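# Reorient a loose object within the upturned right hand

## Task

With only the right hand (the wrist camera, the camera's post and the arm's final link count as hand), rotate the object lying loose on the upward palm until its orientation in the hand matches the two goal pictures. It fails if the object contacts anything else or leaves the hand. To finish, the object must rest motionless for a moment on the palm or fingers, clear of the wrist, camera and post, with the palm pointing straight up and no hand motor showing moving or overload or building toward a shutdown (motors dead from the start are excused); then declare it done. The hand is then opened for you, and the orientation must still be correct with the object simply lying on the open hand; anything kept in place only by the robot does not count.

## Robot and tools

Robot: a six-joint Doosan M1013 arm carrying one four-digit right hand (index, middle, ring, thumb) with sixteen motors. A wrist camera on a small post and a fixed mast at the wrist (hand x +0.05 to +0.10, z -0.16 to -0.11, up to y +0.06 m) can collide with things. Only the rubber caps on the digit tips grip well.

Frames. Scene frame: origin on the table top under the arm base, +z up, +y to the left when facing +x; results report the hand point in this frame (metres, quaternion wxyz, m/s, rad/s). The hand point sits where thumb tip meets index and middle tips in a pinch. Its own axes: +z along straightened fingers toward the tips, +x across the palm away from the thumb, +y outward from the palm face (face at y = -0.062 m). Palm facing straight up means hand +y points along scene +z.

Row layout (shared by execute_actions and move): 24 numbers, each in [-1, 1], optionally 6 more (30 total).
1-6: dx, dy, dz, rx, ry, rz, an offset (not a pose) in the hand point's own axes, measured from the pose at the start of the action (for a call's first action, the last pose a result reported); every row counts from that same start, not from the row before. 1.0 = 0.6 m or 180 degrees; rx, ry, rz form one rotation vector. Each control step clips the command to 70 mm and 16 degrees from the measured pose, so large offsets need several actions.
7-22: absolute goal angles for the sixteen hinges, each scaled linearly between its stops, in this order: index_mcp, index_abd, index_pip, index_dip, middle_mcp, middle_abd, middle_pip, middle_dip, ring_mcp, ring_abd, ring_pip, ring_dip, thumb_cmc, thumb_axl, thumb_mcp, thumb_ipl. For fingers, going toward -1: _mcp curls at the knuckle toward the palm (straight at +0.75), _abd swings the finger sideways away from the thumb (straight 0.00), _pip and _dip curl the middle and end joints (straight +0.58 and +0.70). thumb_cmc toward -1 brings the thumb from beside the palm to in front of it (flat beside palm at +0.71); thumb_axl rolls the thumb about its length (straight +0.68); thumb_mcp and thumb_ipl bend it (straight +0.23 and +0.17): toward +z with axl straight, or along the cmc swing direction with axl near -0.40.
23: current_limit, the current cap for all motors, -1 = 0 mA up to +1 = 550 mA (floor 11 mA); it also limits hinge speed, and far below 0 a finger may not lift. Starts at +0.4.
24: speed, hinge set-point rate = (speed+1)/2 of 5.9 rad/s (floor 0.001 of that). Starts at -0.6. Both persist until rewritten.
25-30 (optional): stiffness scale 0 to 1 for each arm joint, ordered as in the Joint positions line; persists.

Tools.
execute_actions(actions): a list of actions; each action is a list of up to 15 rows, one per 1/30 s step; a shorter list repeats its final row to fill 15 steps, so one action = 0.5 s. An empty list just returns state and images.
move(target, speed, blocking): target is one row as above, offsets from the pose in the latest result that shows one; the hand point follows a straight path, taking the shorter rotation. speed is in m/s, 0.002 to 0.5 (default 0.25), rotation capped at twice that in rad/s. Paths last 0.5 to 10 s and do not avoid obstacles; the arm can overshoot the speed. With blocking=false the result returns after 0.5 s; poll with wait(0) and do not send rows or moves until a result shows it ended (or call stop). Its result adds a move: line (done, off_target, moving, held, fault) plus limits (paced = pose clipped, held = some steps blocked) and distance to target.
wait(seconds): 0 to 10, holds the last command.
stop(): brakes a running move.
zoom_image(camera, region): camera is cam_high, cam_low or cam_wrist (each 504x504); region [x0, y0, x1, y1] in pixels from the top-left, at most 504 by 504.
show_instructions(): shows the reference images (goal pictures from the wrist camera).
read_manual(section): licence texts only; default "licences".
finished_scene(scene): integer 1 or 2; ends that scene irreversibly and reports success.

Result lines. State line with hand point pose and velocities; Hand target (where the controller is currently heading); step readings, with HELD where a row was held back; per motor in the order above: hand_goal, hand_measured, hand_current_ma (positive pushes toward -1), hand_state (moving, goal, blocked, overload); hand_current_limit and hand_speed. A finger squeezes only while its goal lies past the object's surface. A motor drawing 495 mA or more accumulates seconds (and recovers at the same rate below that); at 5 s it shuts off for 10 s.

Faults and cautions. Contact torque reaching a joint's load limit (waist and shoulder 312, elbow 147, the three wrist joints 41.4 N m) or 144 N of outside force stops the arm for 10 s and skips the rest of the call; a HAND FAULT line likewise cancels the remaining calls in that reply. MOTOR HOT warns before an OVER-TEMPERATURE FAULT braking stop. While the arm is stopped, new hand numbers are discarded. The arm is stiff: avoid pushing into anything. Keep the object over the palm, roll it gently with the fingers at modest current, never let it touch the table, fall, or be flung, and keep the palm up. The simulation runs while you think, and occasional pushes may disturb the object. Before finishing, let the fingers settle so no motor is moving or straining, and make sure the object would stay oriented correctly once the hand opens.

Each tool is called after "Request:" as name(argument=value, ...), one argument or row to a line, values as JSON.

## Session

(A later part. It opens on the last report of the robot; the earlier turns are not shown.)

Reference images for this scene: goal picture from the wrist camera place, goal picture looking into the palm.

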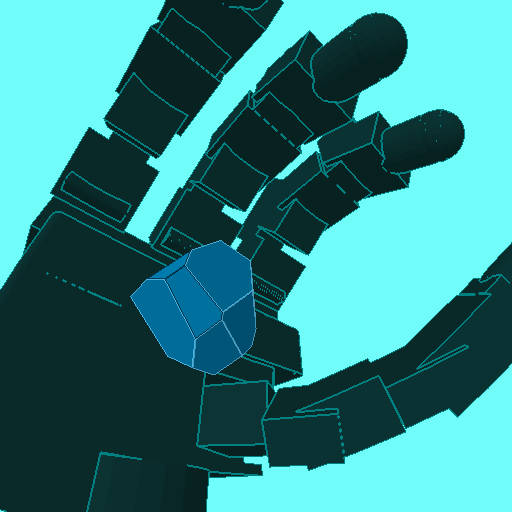

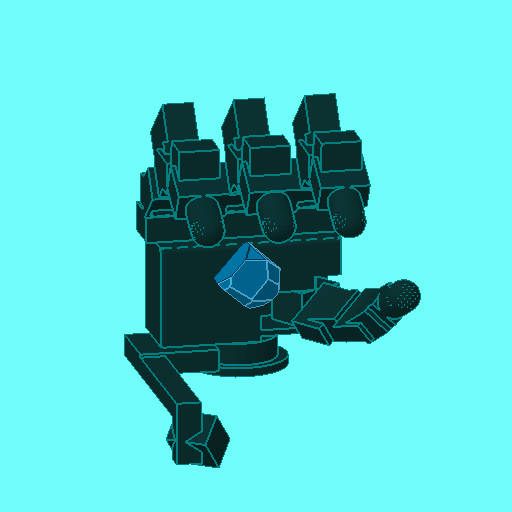

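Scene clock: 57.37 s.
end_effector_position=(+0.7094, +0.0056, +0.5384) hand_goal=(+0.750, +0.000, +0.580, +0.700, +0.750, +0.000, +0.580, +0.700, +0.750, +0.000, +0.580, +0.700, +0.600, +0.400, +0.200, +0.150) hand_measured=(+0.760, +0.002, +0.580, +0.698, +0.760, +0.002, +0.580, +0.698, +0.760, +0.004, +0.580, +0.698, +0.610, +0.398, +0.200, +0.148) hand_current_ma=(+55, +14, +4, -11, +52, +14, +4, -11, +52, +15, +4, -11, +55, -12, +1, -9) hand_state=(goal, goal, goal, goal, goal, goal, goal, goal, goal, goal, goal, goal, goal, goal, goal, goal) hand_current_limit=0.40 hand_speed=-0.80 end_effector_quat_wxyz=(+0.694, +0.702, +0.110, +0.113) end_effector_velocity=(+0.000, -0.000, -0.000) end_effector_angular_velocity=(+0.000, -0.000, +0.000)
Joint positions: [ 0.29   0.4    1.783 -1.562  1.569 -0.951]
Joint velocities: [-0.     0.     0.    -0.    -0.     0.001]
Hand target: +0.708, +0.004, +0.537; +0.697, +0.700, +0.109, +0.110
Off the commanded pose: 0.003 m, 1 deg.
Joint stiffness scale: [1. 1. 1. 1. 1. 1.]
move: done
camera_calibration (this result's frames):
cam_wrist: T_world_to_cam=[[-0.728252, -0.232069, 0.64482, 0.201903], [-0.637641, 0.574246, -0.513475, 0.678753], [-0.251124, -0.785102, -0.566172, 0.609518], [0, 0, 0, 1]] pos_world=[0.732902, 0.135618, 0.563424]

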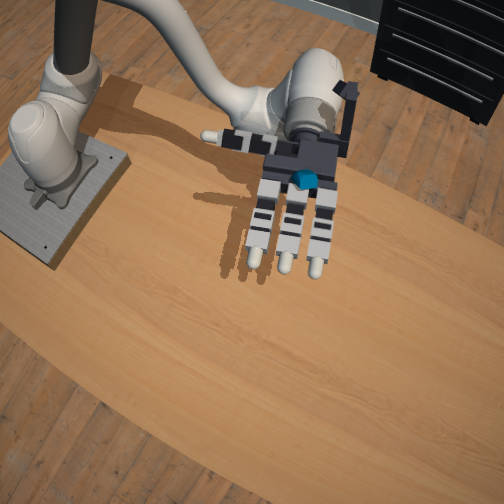

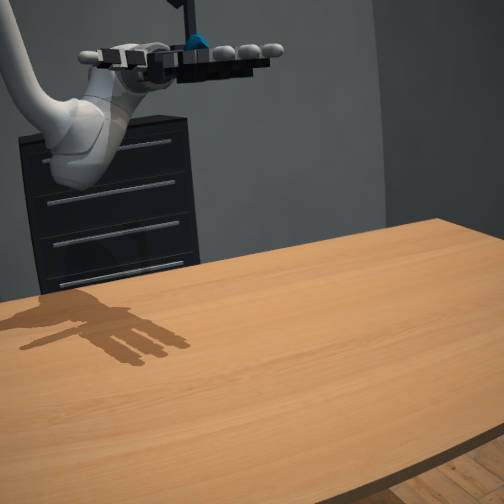

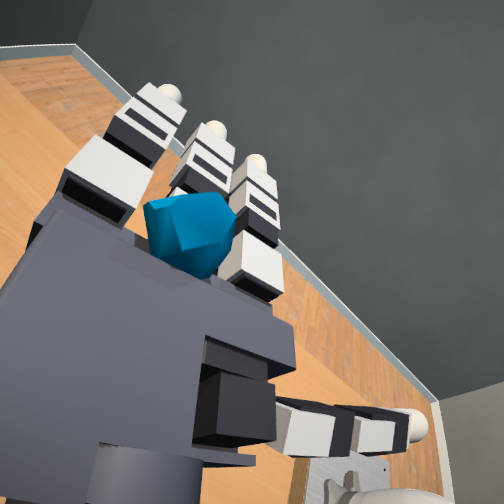

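Request:
move(
  target=[0,0,0,0.07,0,0,0.75,0,-0.4,0.7,0.75,0,-0.4,0.7,0.75,0,-0.4,0.7,0.6,0.4,0.2,0.15,0.4,-0.3],
  speed=0.08,
)

Request:
move(
  target=[0,0,0,-0.07,0,0,0.75,0,-0.4,0.7,0.75,0,-0.4,0.7,0.75,0,-0.4,0.7,0.6,0.4,0.2,0.15,0.4,-0.3],
  speed=0.08,
)

Request:
zoom_image(
  camera="cam_high",
  region=[240,120,370,250],
)

Request:
zoom_image(
  camera="cam_wrist",
  region=[100,130,300,330],
)

Scene clock: 67.17 s.
end_effector_position=(+0.7074, +0.0038, +0.5371) hand_goal=(+0.750, +0.000, -0.400, +0.700, +0.750, +0.000, -0.400, +0.700, +0.750, +0.000, -0.400, +0.700, +0.600, +0.400, +0.200, +0.150) hand_measured=(+0.760, +0.002, -0.394, +0.698, +0.760, +0.002, -0.394, +0.698, +0.760, +0.004, -0.394, +0.698, +0.610, +0.398, +0.200, +0.148) hand_current_ma=(+58, +13, +34, -10, +55, +13, +33, -10, +55, +14, +34, -10, +55, -12, +1, -9) hand_state=(goal, goal, goal, goal, goal, goal, goal, goal, goal, goal, goal, goal, goal, goal, goal, goal) hand_current_limit=0.40 hand_speed=-0.30 end_effector_quat_wxyz=(+0.617, +0.772, +0.120, +0.097) end_effector_velocity=(+0.000, -0.000, -0.001) end_effector_angular_velocity=(+0.010, +0.007, -0.001)
Joint positions: [ 0.305  0.353  1.741 -1.367  1.484 -1.052]
Joint velocities: [ 0.    -0.001 -0.002  0.012 -0.004 -0.007]
Hand target: +0.709, +0.006, +0.538; +0.613, +0.774, +0.122, +0.101
Off the commanded pose: 0.003 m, 1 deg.
Joint stiffness scale: [1. 1. 1. 1. 1. 1.]
move: done
camera_calibration (this result's frames):
cam_wrist: T_world_to_cam=[[-0.685315, -0.355455, 0.635606, 0.175943], [-0.663511, 0.664504, -0.343786, 0.604651], [-0.300162, -0.657333, -0.691242, 0.708258], [0, 0, 0, 1]] pos_world=[0.734361, 0.126309, 0.585618]

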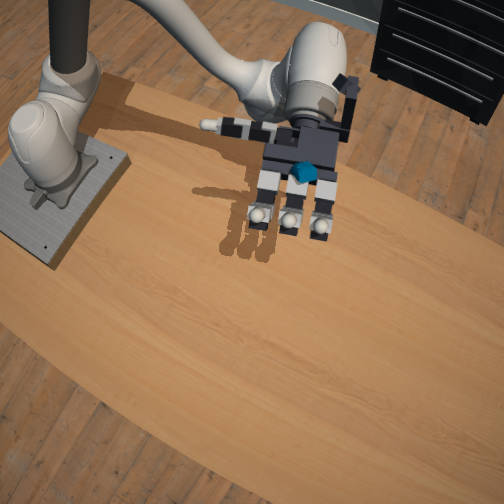

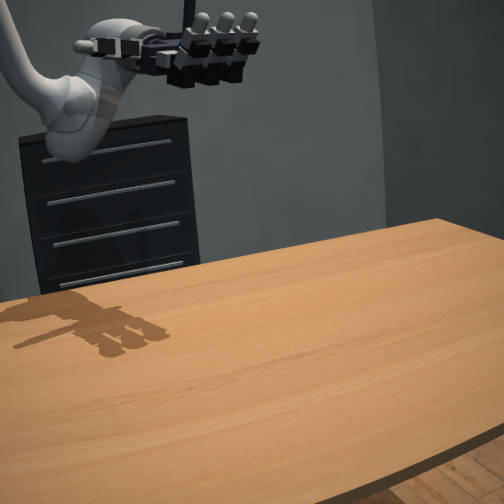

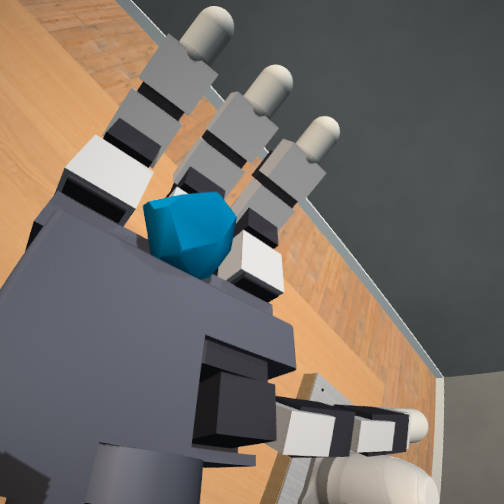

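Scene clock: 68.83 s.
end_effector_position=(+0.7093, +0.0052, +0.5383) hand_goal=(+0.750, +0.000, -0.400, +0.700, +0.750, +0.000, -0.400, +0.700, +0.750, +0.000, -0.400, +0.700, +0.600, +0.400, +0.200, +0.150) hand_measured=(+0.760, +0.002, -0.394, +0.698, +0.760, +0.002, -0.394, +0.698, +0.760, +0.004, -0.394, +0.698, +0.610, +0.398, +0.200, +0.148) hand_current_ma=(+58, +13, +31, -10, +55, +13, +31, -10, +55, +14, +32, -10, +55, -12, +1, -9) hand_state=(goal, goal, goal, goal, goal, goal, goal, goal, goal, goal, goal, goal, goal, goal, goal, goal) hand_current_limit=0.40 hand_speed=-0.30 end_effector_quat_wxyz=(+0.694, +0.702, +0.110, +0.112) end_effector_velocity=(-0.000, -0.000, +0.001) end_effector_angular_velocity=(-0.011, -0.005, -0.001)
Joint positions: [ 0.29   0.4    1.784 -1.562  1.569 -0.952]
Joint velocities: [-0.002  0.002  0.002 -0.01   0.006  0.005]
Hand target: +0.707, +0.004, +0.537; +0.698, +0.699, +0.109, +0.109
Off the commanded pose: 0.003 m, 1 deg.
Joint stiffness scale: [1. 1. 1. 1. 1. 1.]
move: done
camera_calibration (this result's frames):
cam_wrist: T_world_to_cam=[[-0.727519, -0.231265, 0.645935, 0.200685], [-0.637834, 0.574822, -0.51259, 0.678577], [-0.252753, -0.784918, -0.565703, 0.61003], [0, 0, 0, 1]] pos_world=[0.733008, 0.135175, 0.563298]

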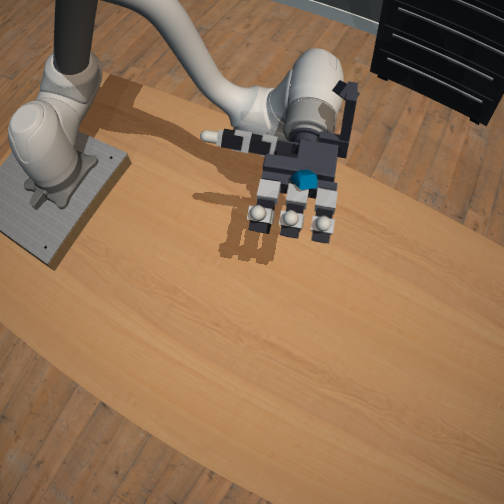

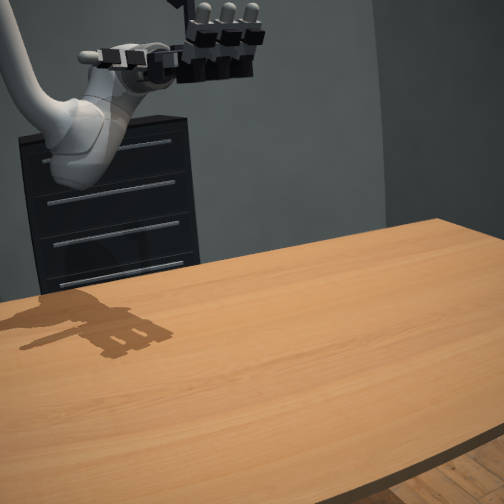

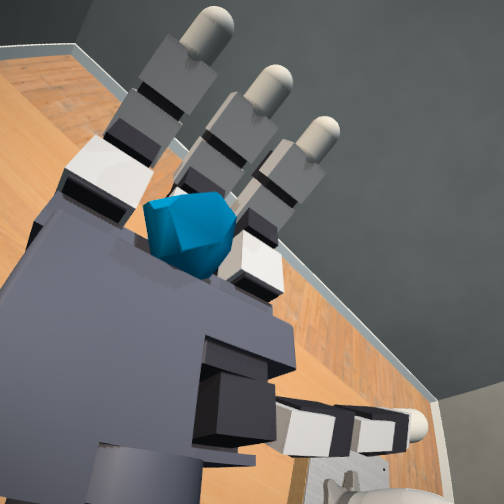

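Region (240, 120, 370, 250) of cam_high's 504x504 image, scaled by 3.877, with more detail than that image has.

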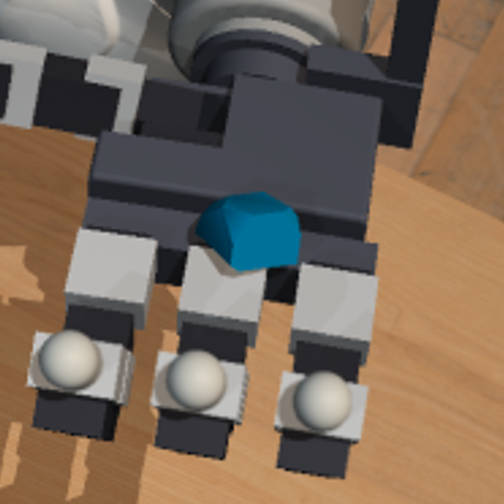

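Region (100, 130, 300, 330) of cam_wrist's 504x504 image, scaled by 2.520, with more detail than that image has.

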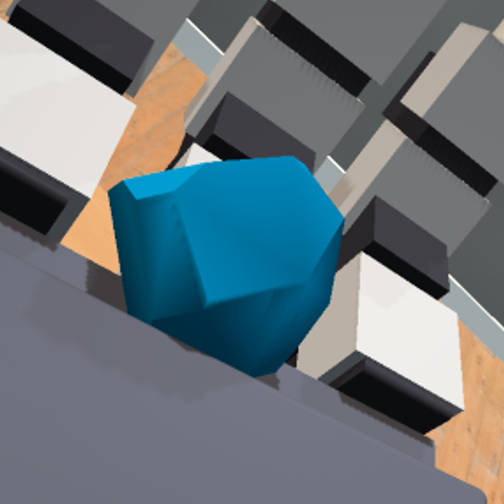

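Request:
move(
  target=[0,0,0,0.16,0,0,0.5,0,-0.4,0.7,0.5,0,-0.4,0.7,0.5,0,-0.4,0.7,0.6,0.4,0.2,0.15,0.4,-0.8],
  speed=0.1,
)

Request:
zoom_image(
  camera="cam_wrist",
  region=[100,130,300,330],
)

Scene clock: 86.53 s.
end_effector_position=(+0.7072, +0.0060, +0.5366) hand_goal=(+0.500, +0.000, -0.400, +0.700, +0.500, +0.000, -0.400, +0.700, +0.500, +0.000, -0.400, +0.700, +0.600, +0.400, +0.200, +0.150) hand_measured=(+0.524, +0.002, -0.396, +0.698, +0.522, +0.002, -0.396, +0.698, +0.520, +0.004, -0.396, +0.698, +0.610, +0.398, +0.200, +0.148) hand_current_ma=(+125, +13, +23, -10, +117, +13, +23, -10, +116, +14, +24, -10, +56, -12, +1, -9) hand_state=(blocked, goal, goal, goal, blocked, goal, goal, goal, blocked, goal, goal, goal, goal, goal, goal, goal) hand_current_limit=0.40 hand_speed=-0.80 end_effector_quat_wxyz=(+0.501, +0.851, +0.135, +0.078) end_effector_velocity=(+0.000, -0.000, -0.001) end_effector_angular_velocity=(+0.009, +0.006, +0.000)
Joint positions: [ 0.305  0.299  1.668 -1.093  1.404 -1.212]
Joint velocities: [-0.001 -0.    -0.003  0.011 -0.002 -0.007]
Hand target: +0.709, +0.005, +0.538; +0.498, +0.853, +0.135, +0.081
Off the commanded pose: 0.003 m, 1 deg.
Joint stiffness scale: [1. 1. 1. 1. 1. 1.]
move: done
camera_calibration (this result's frames):
cam_wrist: T_world_to_cam=[[-0.62892, -0.52144, 0.57668, 0.169565], [-0.685115, 0.72234, -0.0940295, 0.483858], [-0.367529, -0.454229, -0.811541, 0.820281], [0, 0, 0, 1]] pos_world=[0.739618, 0.111504, 0.613404]

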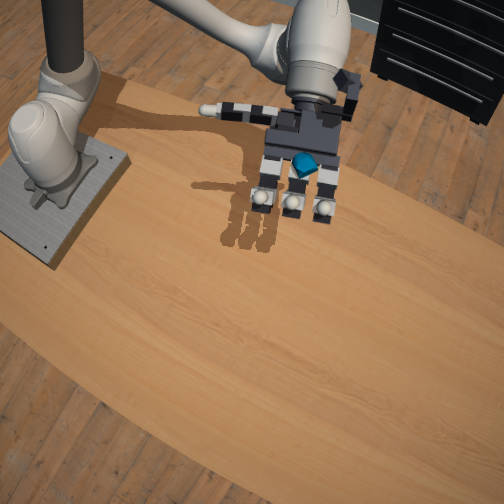

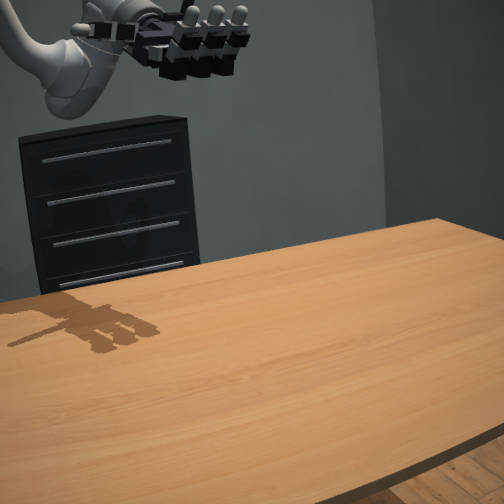

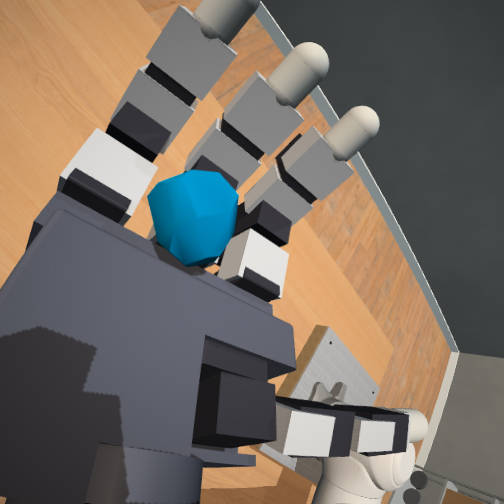

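Region (100, 130, 300, 330) of cam_wrist's 504x504 image, scaled by 2.520, with more detail than that image has.

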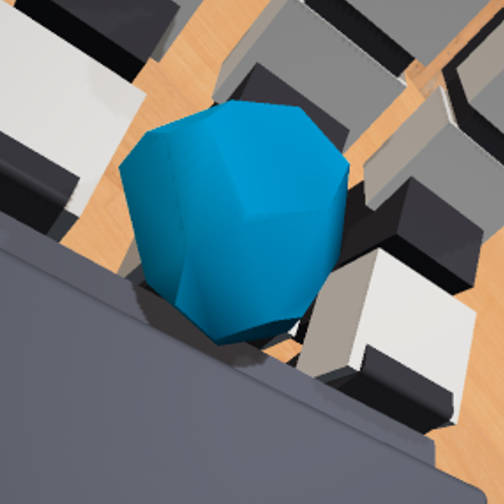

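Level with the fingers lowering slowly in sync.

Request:
move(
  target=[0,0,0,-0.162,0,0,0.75,0,-0.4,0.7,0.75,0,-0.4,0.7,0.75,0,-0.4,0.7,0.6,0.4,0.2,0.15,0.4,-0.96],
  speed=0.1,
)

Request:
move(
  target=[0,0,0,0,0,0,0.75,0,0.58,0.7,0.75,0,0.58,0.7,0.75,0,0.58,0.7,0.6,0.4,0.2,0.15,0.4,-0.4],
)

Request:
zoom_image(
  camera="cam_high",
  region=[240,120,370,250],
)

Request:
zoom_image(
  camera="cam_wrist",
  region=[100,130,300,330],
)

Scene clock: 96.47 s.
end_effector_position=(+0.7091, +0.0073, +0.5379) hand_goal=(+0.750, +0.000, -0.400, +0.700, +0.750, +0.000, -0.400, +0.700, +0.750, +0.000, -0.400, +0.700, +0.600, +0.400, +0.200, +0.150) hand_measured=(+0.758, +0.002, -0.396, +0.698, +0.758, +0.002, -0.396, +0.698, +0.758, +0.004, -0.396, +0.698, +0.610, +0.398, +0.200, +0.148) hand_current_ma=(+46, +13, +23, -10, +43, +13, +23, -10, +43, +14, +24, -10, +56, -12, +1, -9) hand_state=(goal, goal, goal, goal, goal, goal, goal, goal, goal, goal, goal, goal, goal, goal, goal, goal) hand_current_limit=0.40 hand_speed=-0.96 end_effector_quat_wxyz=(+0.696, +0.700, +0.112, +0.112) end_effector_velocity=(-0.000, +0.000, +0.001) end_effector_angular_velocity=(-0.007, -0.003, -0.000)
Joint positions: [ 0.292  0.401  1.786 -1.566  1.572 -0.953]
Joint velocities: [-0.001  0.001  0.001 -0.006  0.004  0.002]
Hand target: +0.707, +0.006, +0.537; +0.700, +0.697, +0.111, +0.109
Off the commanded pose: 0.003 m, 1 deg.
Joint stiffness scale: [1. 1. 1. 1. 1. 1.]
move: done
camera_calibration (this result's frames):
cam_wrist: T_world_to_cam=[[-0.725703, -0.228964, 0.648792, 0.198414], [-0.640188, 0.570149, -0.514869, 0.679969], [-0.252022, -0.78899, -0.560338, 0.608022], [0, 0, 0, 1]] pos_world=[0.732532, 0.137469, 0.562064]

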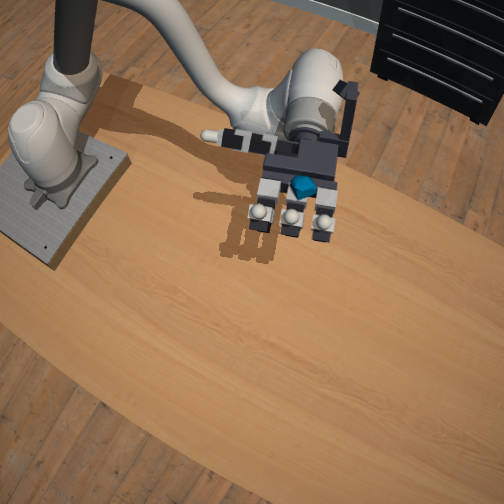

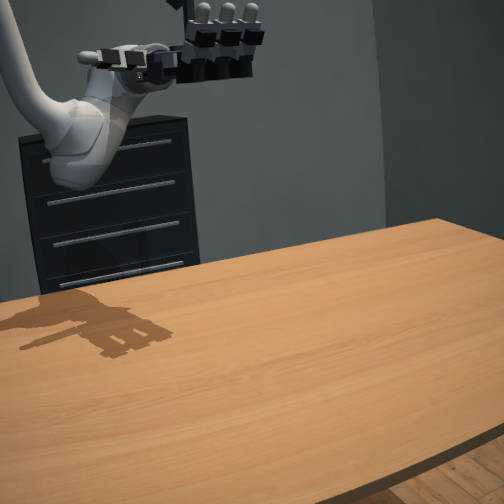

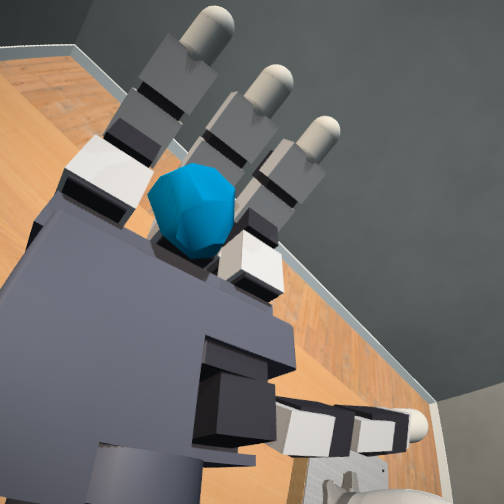

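Scene clock: 97.47 s.
end_effector_position=(+0.7091, +0.0073, +0.5379) hand_goal=(+0.750, +0.000, +0.580, +0.700, +0.750, +0.000, +0.580, +0.700, +0.750, +0.000, +0.580, +0.700, +0.600, +0.400, +0.200, +0.150) hand_measured=(+0.760, +0.002, +0.580, +0.698, +0.760, +0.002, +0.580, +0.698, +0.760, +0.004, +0.580, +0.698, +0.610, +0.398, +0.200, +0.148) hand_current_ma=(+58, +13, +3, -10, +55, +13, +3, -10, +55, +14, +3, -10, +56, -12, +1, -9) hand_state=(goal, goal, goal, goal, goal, goal, goal, goal, goal, goal, goal, goal, goal, goal, goal, goal) hand_current_limit=0.40 hand_speed=-0.40 end_effector_quat_wxyz=(+0.696, +0.700, +0.112, +0.112) end_effector_velocity=(-0.000, +0.000, +0.000) end_effector_angular_velocity=(+0.000, -0.002, +0.000)
Joint positions: [ 0.292  0.401  1.786 -1.566  1.572 -0.953]
Joint velocities: [ 0.    -0.    -0.    -0.     0.     0.002]
Hand target: +0.709, +0.007, +0.538; +0.696, +0.700, +0.112, +0.112
Off the commanded pose: 0.000 m, 0 deg.
Joint stiffness scale: [1. 1. 1. 1. 1. 1.]
move: done
camera_calibration (this result's frames):
cam_wrist: T_world_to_cam=[[-0.725743, -0.228899, 0.64877, 0.198442], [-0.640157, 0.570096, -0.514966, 0.680006], [-0.251986, -0.789047, -0.560274, 0.607971], [0, 0, 0, 1]] pos_world=[0.732528, 0.137473, 0.562067]

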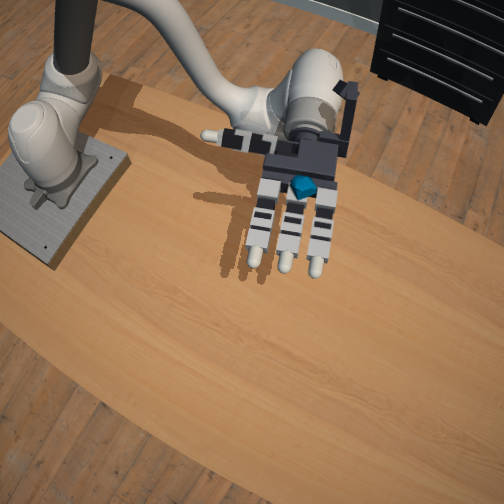

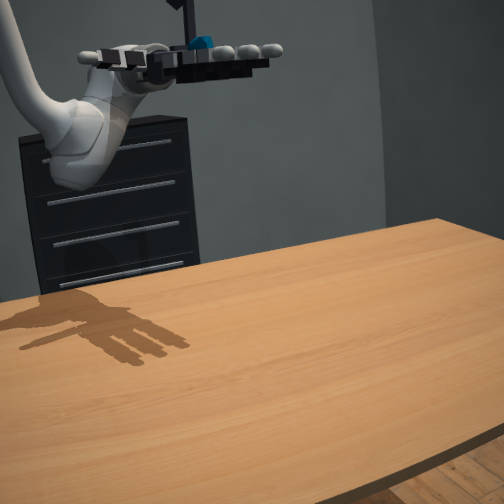

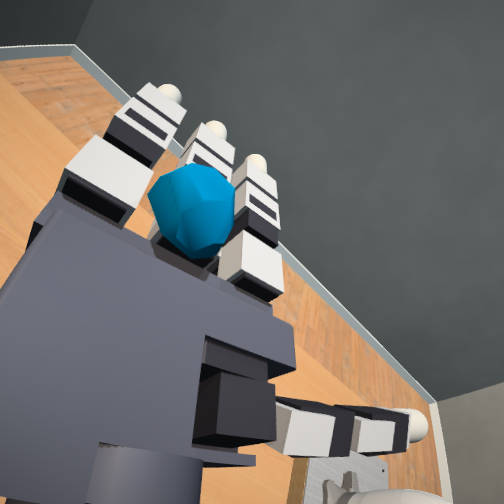

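Region (240, 120, 370, 250) of cam_high's 504x504 image, scaled by 3.877, with more detail than that image has.

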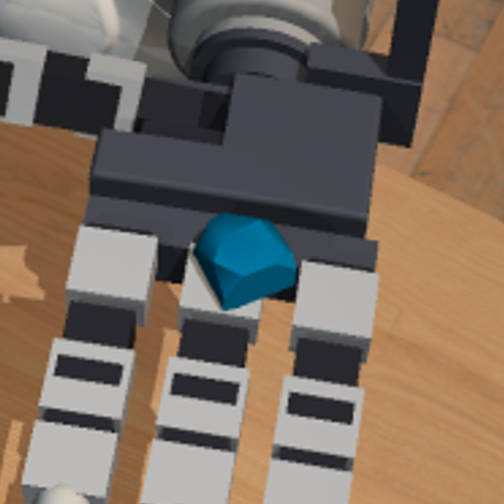

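Region (100, 130, 300, 330) of cam_wrist's 504x504 image, scaled by 2.520, with more detail than that image has.

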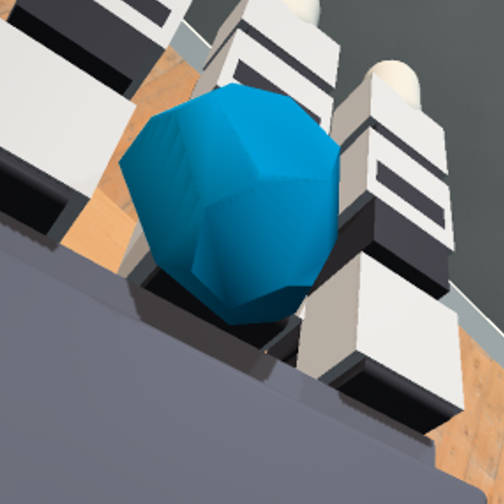

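Request:
move(
  target=[0,0,0,0,0,0,0.75,0,0.58,0.7,0.75,0,0.58,0.7,0.3,0.9,0.0,0.7,0.6,0.4,0.2,0.15,0.4,-0.7],
)

Request:
zoom_image(
  camera="cam_high",
  region=[240,120,370,250],
)

Scene clock: 105.07 s.
end_effector_position=(+0.7091, +0.0073, +0.5379) hand_goal=(+0.750, +0.000, +0.580, +0.700, +0.750, +0.000, +0.580, +0.700, +0.300, +0.900, +0.000, +0.700, +0.600, +0.400, +0.200, +0.150) hand_measured=(+0.760, +0.002, +0.580, +0.698, +0.760, +0.002, +0.580, +0.698, +0.318, +0.900, +0.006, +0.698, +0.610, +0.398, +0.200, +0.148) hand_current_ma=(+58, +13, +3, -10, +55, +13, +3, -10, +102, -4, +32, -10, +56, -12, +1, -9) hand_state=(goal, goal, goal, goal, goal, goal, goal, goal, goal, goal, goal, goal, goal, goal, goal, goal) hand_current_limit=0.40 hand_speed=-0.70 end_effector_quat_wxyz=(+0.696, +0.700, +0.112, +0.112) end_effector_velocity=(+0.000, +0.000, -0.000) end_effector_angular_velocity=(+0.000, -0.000, +0.000)
Joint positions: [ 0.292  0.401  1.786 -1.566  1.572 -0.953]
Joint velocities: [ 0.     0.     0.     0.    -0.     0.001]
Hand target: +0.709, +0.007, +0.538; +0.696, +0.700, +0.112, +0.112
Off the commanded pose: 0.000 m, 0 deg.
Joint stiffness scale: [1. 1. 1. 1. 1. 1.]
move: done
camera_calibration (this result's frames):
cam_wrist: T_world_to_cam=[[-0.725743, -0.228899, 0.64877, 0.198442], [-0.640156, 0.570096, -0.514967, 0.680006], [-0.251986, -0.789048, -0.560274, 0.607971], [0, 0, 0, 1]] pos_world=[0.732528, 0.137473, 0.562068]

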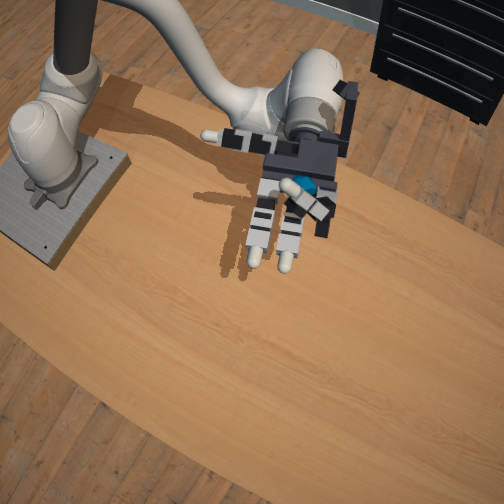

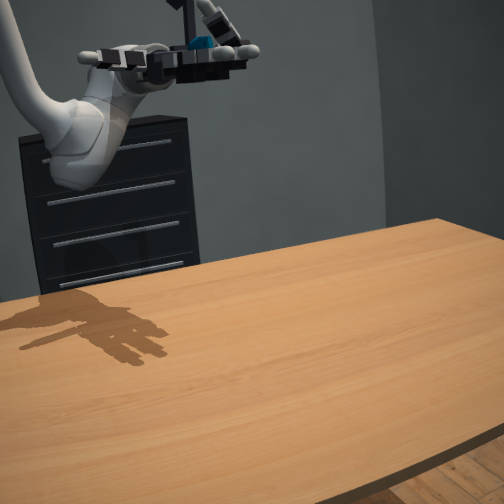

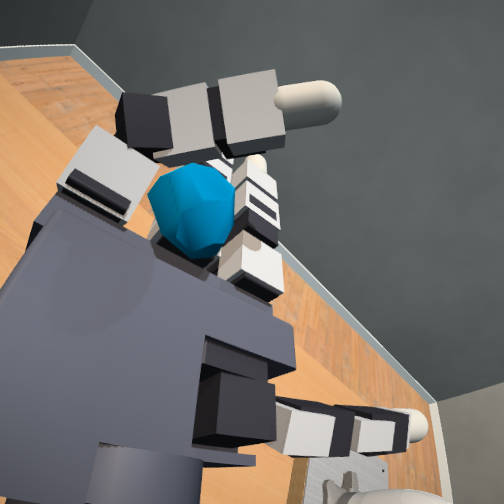

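Region (240, 120, 370, 250) of cam_high's 504x504 image, scaled by 3.877, with more detail than that image has.

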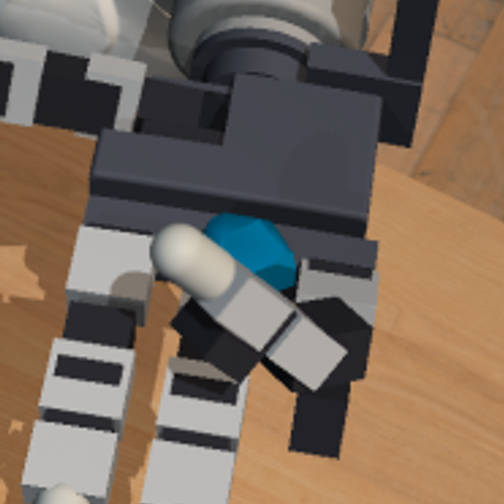

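Request:
move(
  target=[0,0,0,0.03,0,-0.095,0.75,0,0.58,0.7,0.75,0,0.58,0.7,0.3,0,0.5,0.7,0.6,0.4,0.2,0.15,0.4,-0.5],
  speed=0.1,
)

Request:
move(
  target=[0,0,0,-0.03,0,0.095,0.75,0,0.58,0.7,0.75,0,0.58,0.7,0.3,0,0.5,0.7,0.6,0.4,0.2,0.15,0.4,-0.5],
  speed=0.1,
)

Request:
zoom_image(
  camera="cam_high",
  region=[240,120,370,250],
)

Request:
zoom_image(
  camera="cam_wrist",
  region=[100,130,300,330],
)

Scene clock: 122.37 s.
end_effector_position=(+0.7093, +0.0063, +0.5406) hand_goal=(+0.750, +0.000, +0.580, +0.700, +0.750, +0.000, +0.580, +0.700, +0.300, +0.000, +0.500, +0.700, +0.600, +0.400, +0.200, +0.150) hand_measured=(+0.760, +0.002, +0.580, +0.698, +0.760, +0.002, +0.580, +0.698, +0.316, +0.002, +0.500, +0.698, +0.610, +0.398, +0.200, +0.148) hand_current_ma=(+58, +7, +3, -10, +55, +7, +3, -10, +98, +7, +1, -10, +56, -12, +1, -9) hand_state=(goal, goal, goal, goal, goal, goal, goal, goal, goal, goal, goal, goal, goal, goal, goal, goal) hand_current_limit=0.40 hand_speed=-0.50 end_effector_quat_wxyz=(+0.674, +0.706, +0.215, +0.002) end_effector_velocity=(+0.000, -0.000, +0.000) end_effector_angular_velocity=(-0.001, +0.011, -0.001)
Joint positions: [ 0.3    0.354  1.81  -1.48   1.549 -1.269]
Joint velocities: [-0.    -0.001 -0.     0.004  0.    -0.012]
Hand target: +0.709, +0.007, +0.538; +0.671, +0.708, +0.220, +0.002
Off the commanded pose: 0.003 m, 1 deg.
Joint stiffness scale: [1. 1. 1. 1. 1. 1.]
move: done
camera_calibration (this result's frames):
cam_wrist: T_world_to_cam=[[-0.498229, -0.218513, 0.839059, -0.0677058], [-0.762656, 0.5708, -0.304209, 0.654982], [-0.412461, -0.791479, -0.451039, 0.66358], [0, 0, 0, 1]] pos_world=[0.739494, 0.136551, 0.555361]

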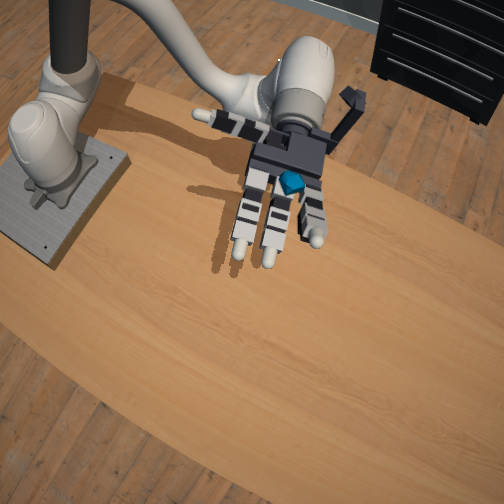

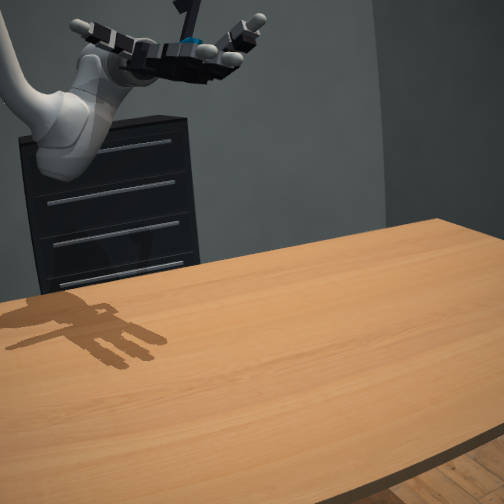

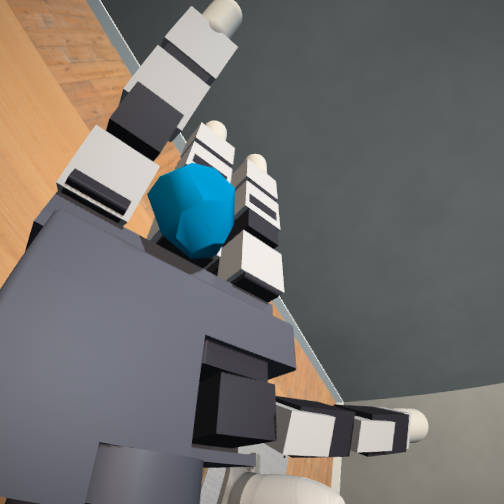

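Scene clock: 124.27 s.
end_effector_position=(+0.7092, +0.0071, +0.5382) hand_goal=(+0.750, +0.000, +0.580, +0.700, +0.750, +0.000, +0.580, +0.700, +0.300, +0.000, +0.500, +0.700, +0.600, +0.400, +0.200, +0.150) hand_measured=(+0.760, +0.002, +0.580, +0.698, +0.760, +0.002, +0.580, +0.698, +0.316, +0.002, +0.500, +0.698, +0.610, +0.398, +0.200, +0.148) hand_current_ma=(+58, +6, +3, -10, +55, +6, +3, -10, +98, +7, +2, -10, +56, -12, +1, -9) hand_state=(goal, goal, goal, goal, goal, goal, goal, goal, goal, goal, goal, goal, goal, goal, goal, goal) hand_current_limit=0.40 hand_speed=-0.50 end_effector_quat_wxyz=(+0.696, +0.700, +0.112, +0.112) end_effector_velocity=(-0.000, +0.000, +0.001) end_effector_angular_velocity=(+0.001, -0.012, +0.001)
Joint positions: [ 0.292  0.401  1.785 -1.566  1.572 -0.954]
Joint velocities: [-0.     0.    -0.002 -0.003  0.001  0.01 ]
Hand target: +0.709, +0.006, +0.541; +0.699, +0.698, +0.107, +0.112
Off the commanded pose: 0.003 m, 1 deg.
Joint stiffness scale: [1. 1. 1. 1. 1. 1.]
move: done
camera_calibration (this result's frames):
cam_wrist: T_world_to_cam=[[-0.725433, -0.228567, 0.649234, 0.197847], [-0.64028, 0.570217, -0.51468, 0.680212], [-0.252565, -0.789057, -0.560001, 0.608212], [0, 0, 0, 1]] pos_world=[0.732663, 0.137267, 0.562241]

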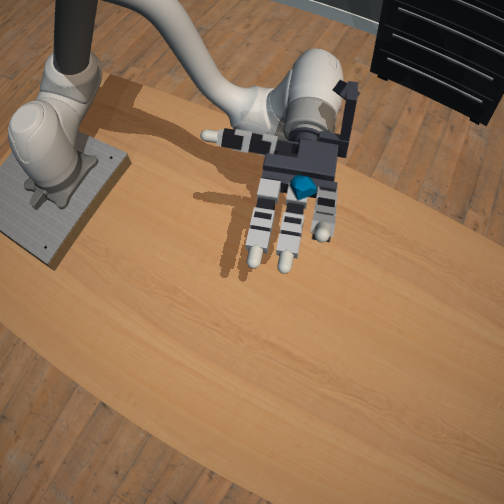

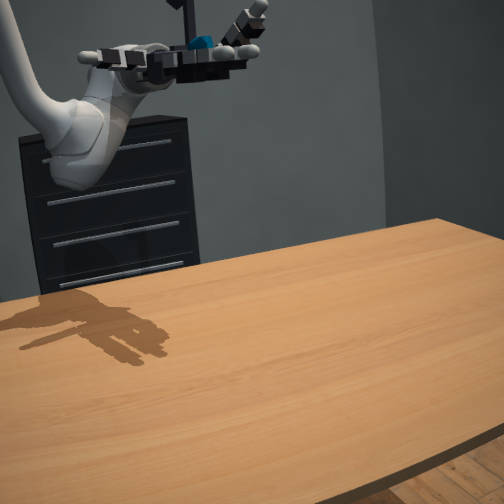

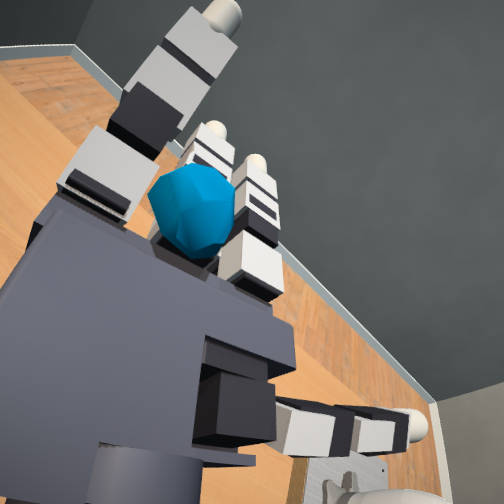

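Region (240, 120, 370, 250) of cam_high's 504x504 image, scaled by 3.877, with more detail than that image has.

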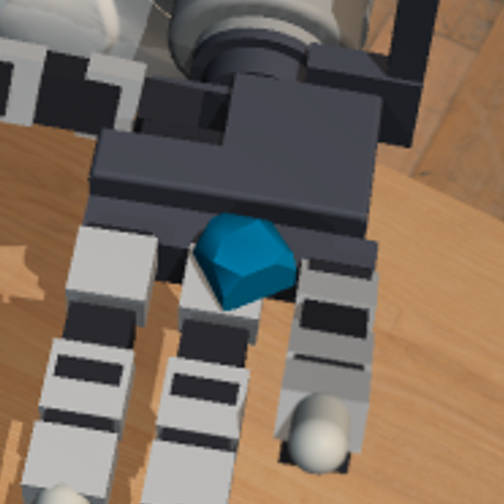

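Region (100, 130, 300, 330) of cam_wrist's 504x504 image, scaled by 2.520, with more detail than that image has.

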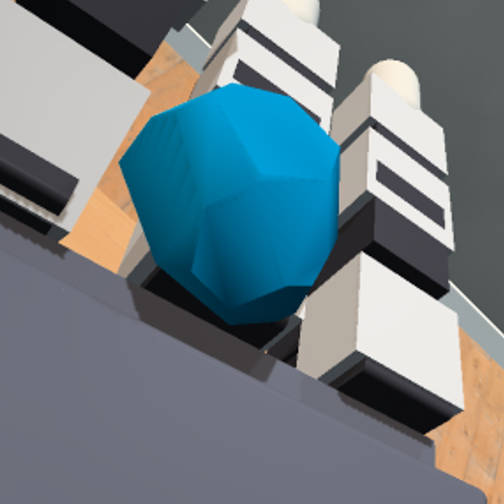

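Slightly more tilt.

Request:
move(
  target=[0,0,0,0.035,0,-0.108,0.75,0,0.58,0.7,0.75,0,0.58,0.7,0.3,0,0.5,0.7,0.6,0.4,0.2,0.15,0.4,-0.5],
  speed=0.1,
)

Request:
move(
  target=[0,0,0,-0.035,0,0.108,0.75,0,0.58,0.7,0.75,0,0.58,0.7,0.3,0,0.5,0.7,0.6,0.4,0.2,0.15,0.4,-0.5],
  speed=0.1,
)

Request:
zoom_image(
  camera="cam_high",
  region=[240,120,370,250],
)

Request:
zoom_image(
  camera="cam_wrist",
  region=[100,130,300,330],
)

Scene clock: 134.07 s.
end_effector_position=(+0.7094, +0.0061, +0.5409) hand_goal=(+0.750, +0.000, +0.580, +0.700, +0.750, +0.000, +0.580, +0.700, +0.300, +0.000, +0.500, +0.700, +0.600, +0.400, +0.200, +0.150) hand_measured=(+0.760, +0.002, +0.580, +0.698, +0.760, +0.002, +0.580, +0.698, +0.316, +0.002, +0.500, +0.698, +0.610, +0.398, +0.200, +0.148) hand_current_ma=(+58, +6, +3, -10, +55, +6, +3, -10, +98, +6, +2, -10, +56, -12, +1, -9) hand_state=(goal, goal, goal, goal, goal, goal, goal, goal, goal, goal, goal, goal, goal, goal, goal, goal) hand_current_limit=0.40 hand_speed=-0.50 end_effector_quat_wxyz=(+0.669, +0.707, +0.230, -0.014) end_effector_velocity=(+0.000, -0.000, -0.001) end_effector_angular_velocity=(-0.000, +0.012, -0.001)
Joint positions: [ 0.301  0.346  1.812 -1.464  1.546 -1.317]
Joint velocities: [ 0.    -0.     0.     0.004  0.    -0.011]
Hand target: +0.709, +0.007, +0.538; +0.666, +0.708, +0.235, -0.014
Off the commanded pose: 0.003 m, 1 deg.
Joint stiffness scale: [1. 1. 1. 1. 1. 1.]
move: done
camera_calibration (this result's frames):
cam_wrist: T_world_to_cam=[[-0.460691, -0.220014, 0.859859, -0.105781], [-0.774915, 0.572057, -0.268806, 0.644803], [-0.432747, -0.790154, -0.434034, 0.668716], [0, 0, 0, 1]] pos_world=[0.74032, 0.136251, 0.554529]

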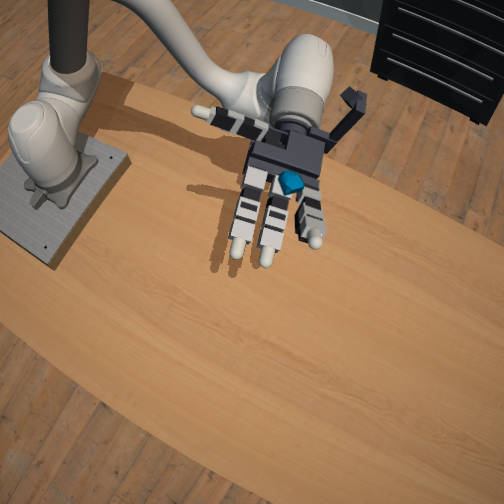

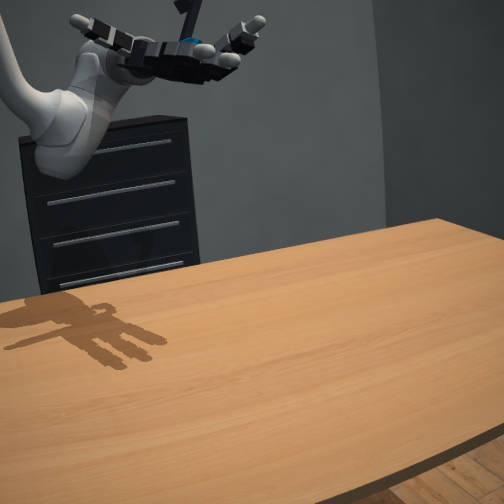

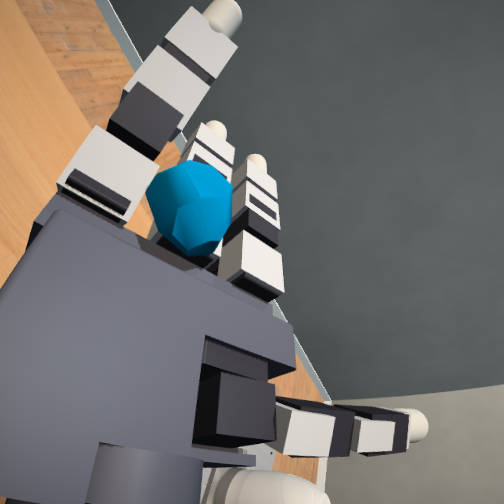

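Scene clock: 136.17 s.
end_effector_position=(+0.7093, +0.0068, +0.5384) hand_goal=(+0.750, +0.000, +0.580, +0.700, +0.750, +0.000, +0.580, +0.700, +0.300, +0.000, +0.500, +0.700, +0.600, +0.400, +0.200, +0.150) hand_measured=(+0.760, +0.002, +0.580, +0.698, +0.760, +0.002, +0.580, +0.698, +0.316, +0.002, +0.500, +0.698, +0.610, +0.398, +0.200, +0.148) hand_current_ma=(+58, +5, +3, -10, +55, +5, +3, -10, +98, +6, +2, -10, +56, -12, +1, -9) hand_state=(goal, goal, goal, goal, goal, goal, goal, goal, goal, goal, goal, goal, goal, goal, goal, goal) hand_current_limit=0.40 hand_speed=-0.50 end_effector_quat_wxyz=(+0.696, +0.700, +0.112, +0.111) end_effector_velocity=(-0.000, -0.000, +0.001) end_effector_angular_velocity=(+0.000, -0.011, -0.000)
Joint positions: [ 0.291  0.401  1.785 -1.566  1.572 -0.955]
Joint velocities: [-0.     0.001 -0.002 -0.003  0.002  0.009]
Hand target: +0.709, +0.006, +0.541; +0.699, +0.698, +0.107, +0.112
Off the commanded pose: 0.003 m, 1 deg.
Joint stiffness scale: [1. 1. 1. 1. 1. 1.]
move: done
camera_calibration (this result's frames):
cam_wrist: T_world_to_cam=[[-0.725063, -0.228172, 0.649785, 0.197144], [-0.640422, 0.570374, -0.514328, 0.680441], [-0.253265, -0.789057, -0.559683, 0.608502], [0, 0, 0, 1]] pos_world=[0.732824, 0.13702, 0.562437]

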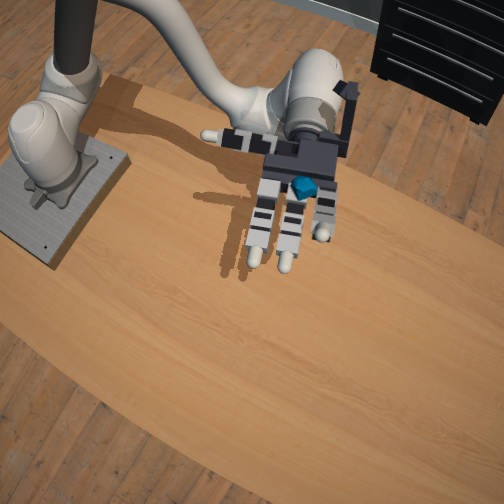

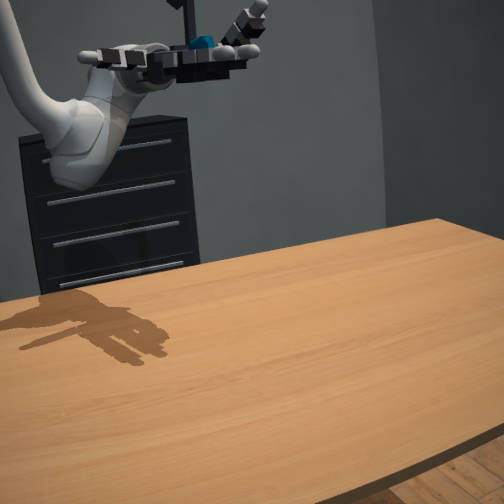

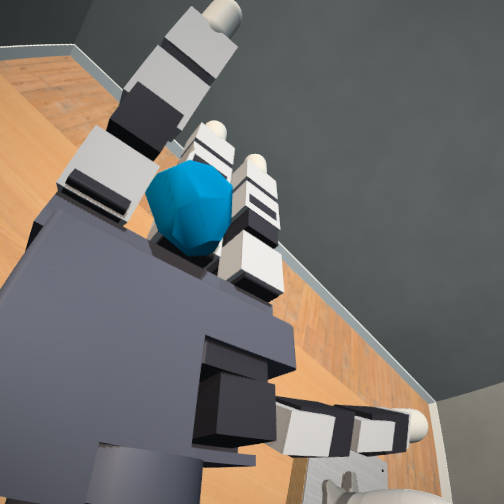

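Region (240, 120, 370, 250) of cam_high's 504x504 image, scaled by 3.877, with more detail than that image has.

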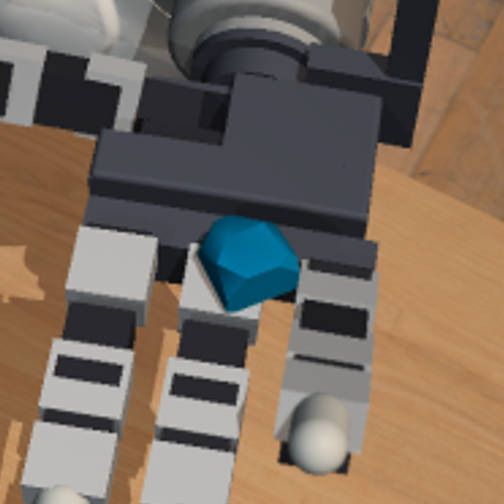

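Region (100, 130, 300, 330) of cam_wrist's 504x504 image, scaled by 2.520, with more detail than that image has.

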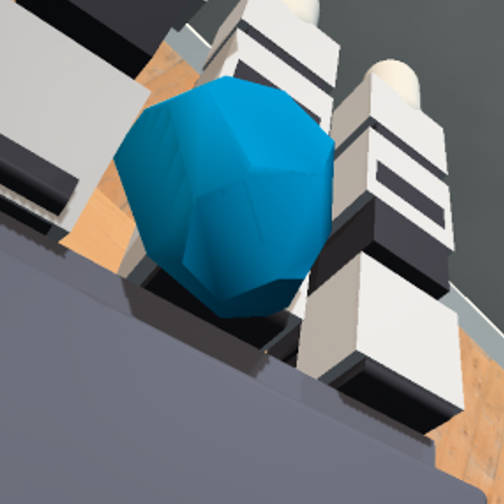

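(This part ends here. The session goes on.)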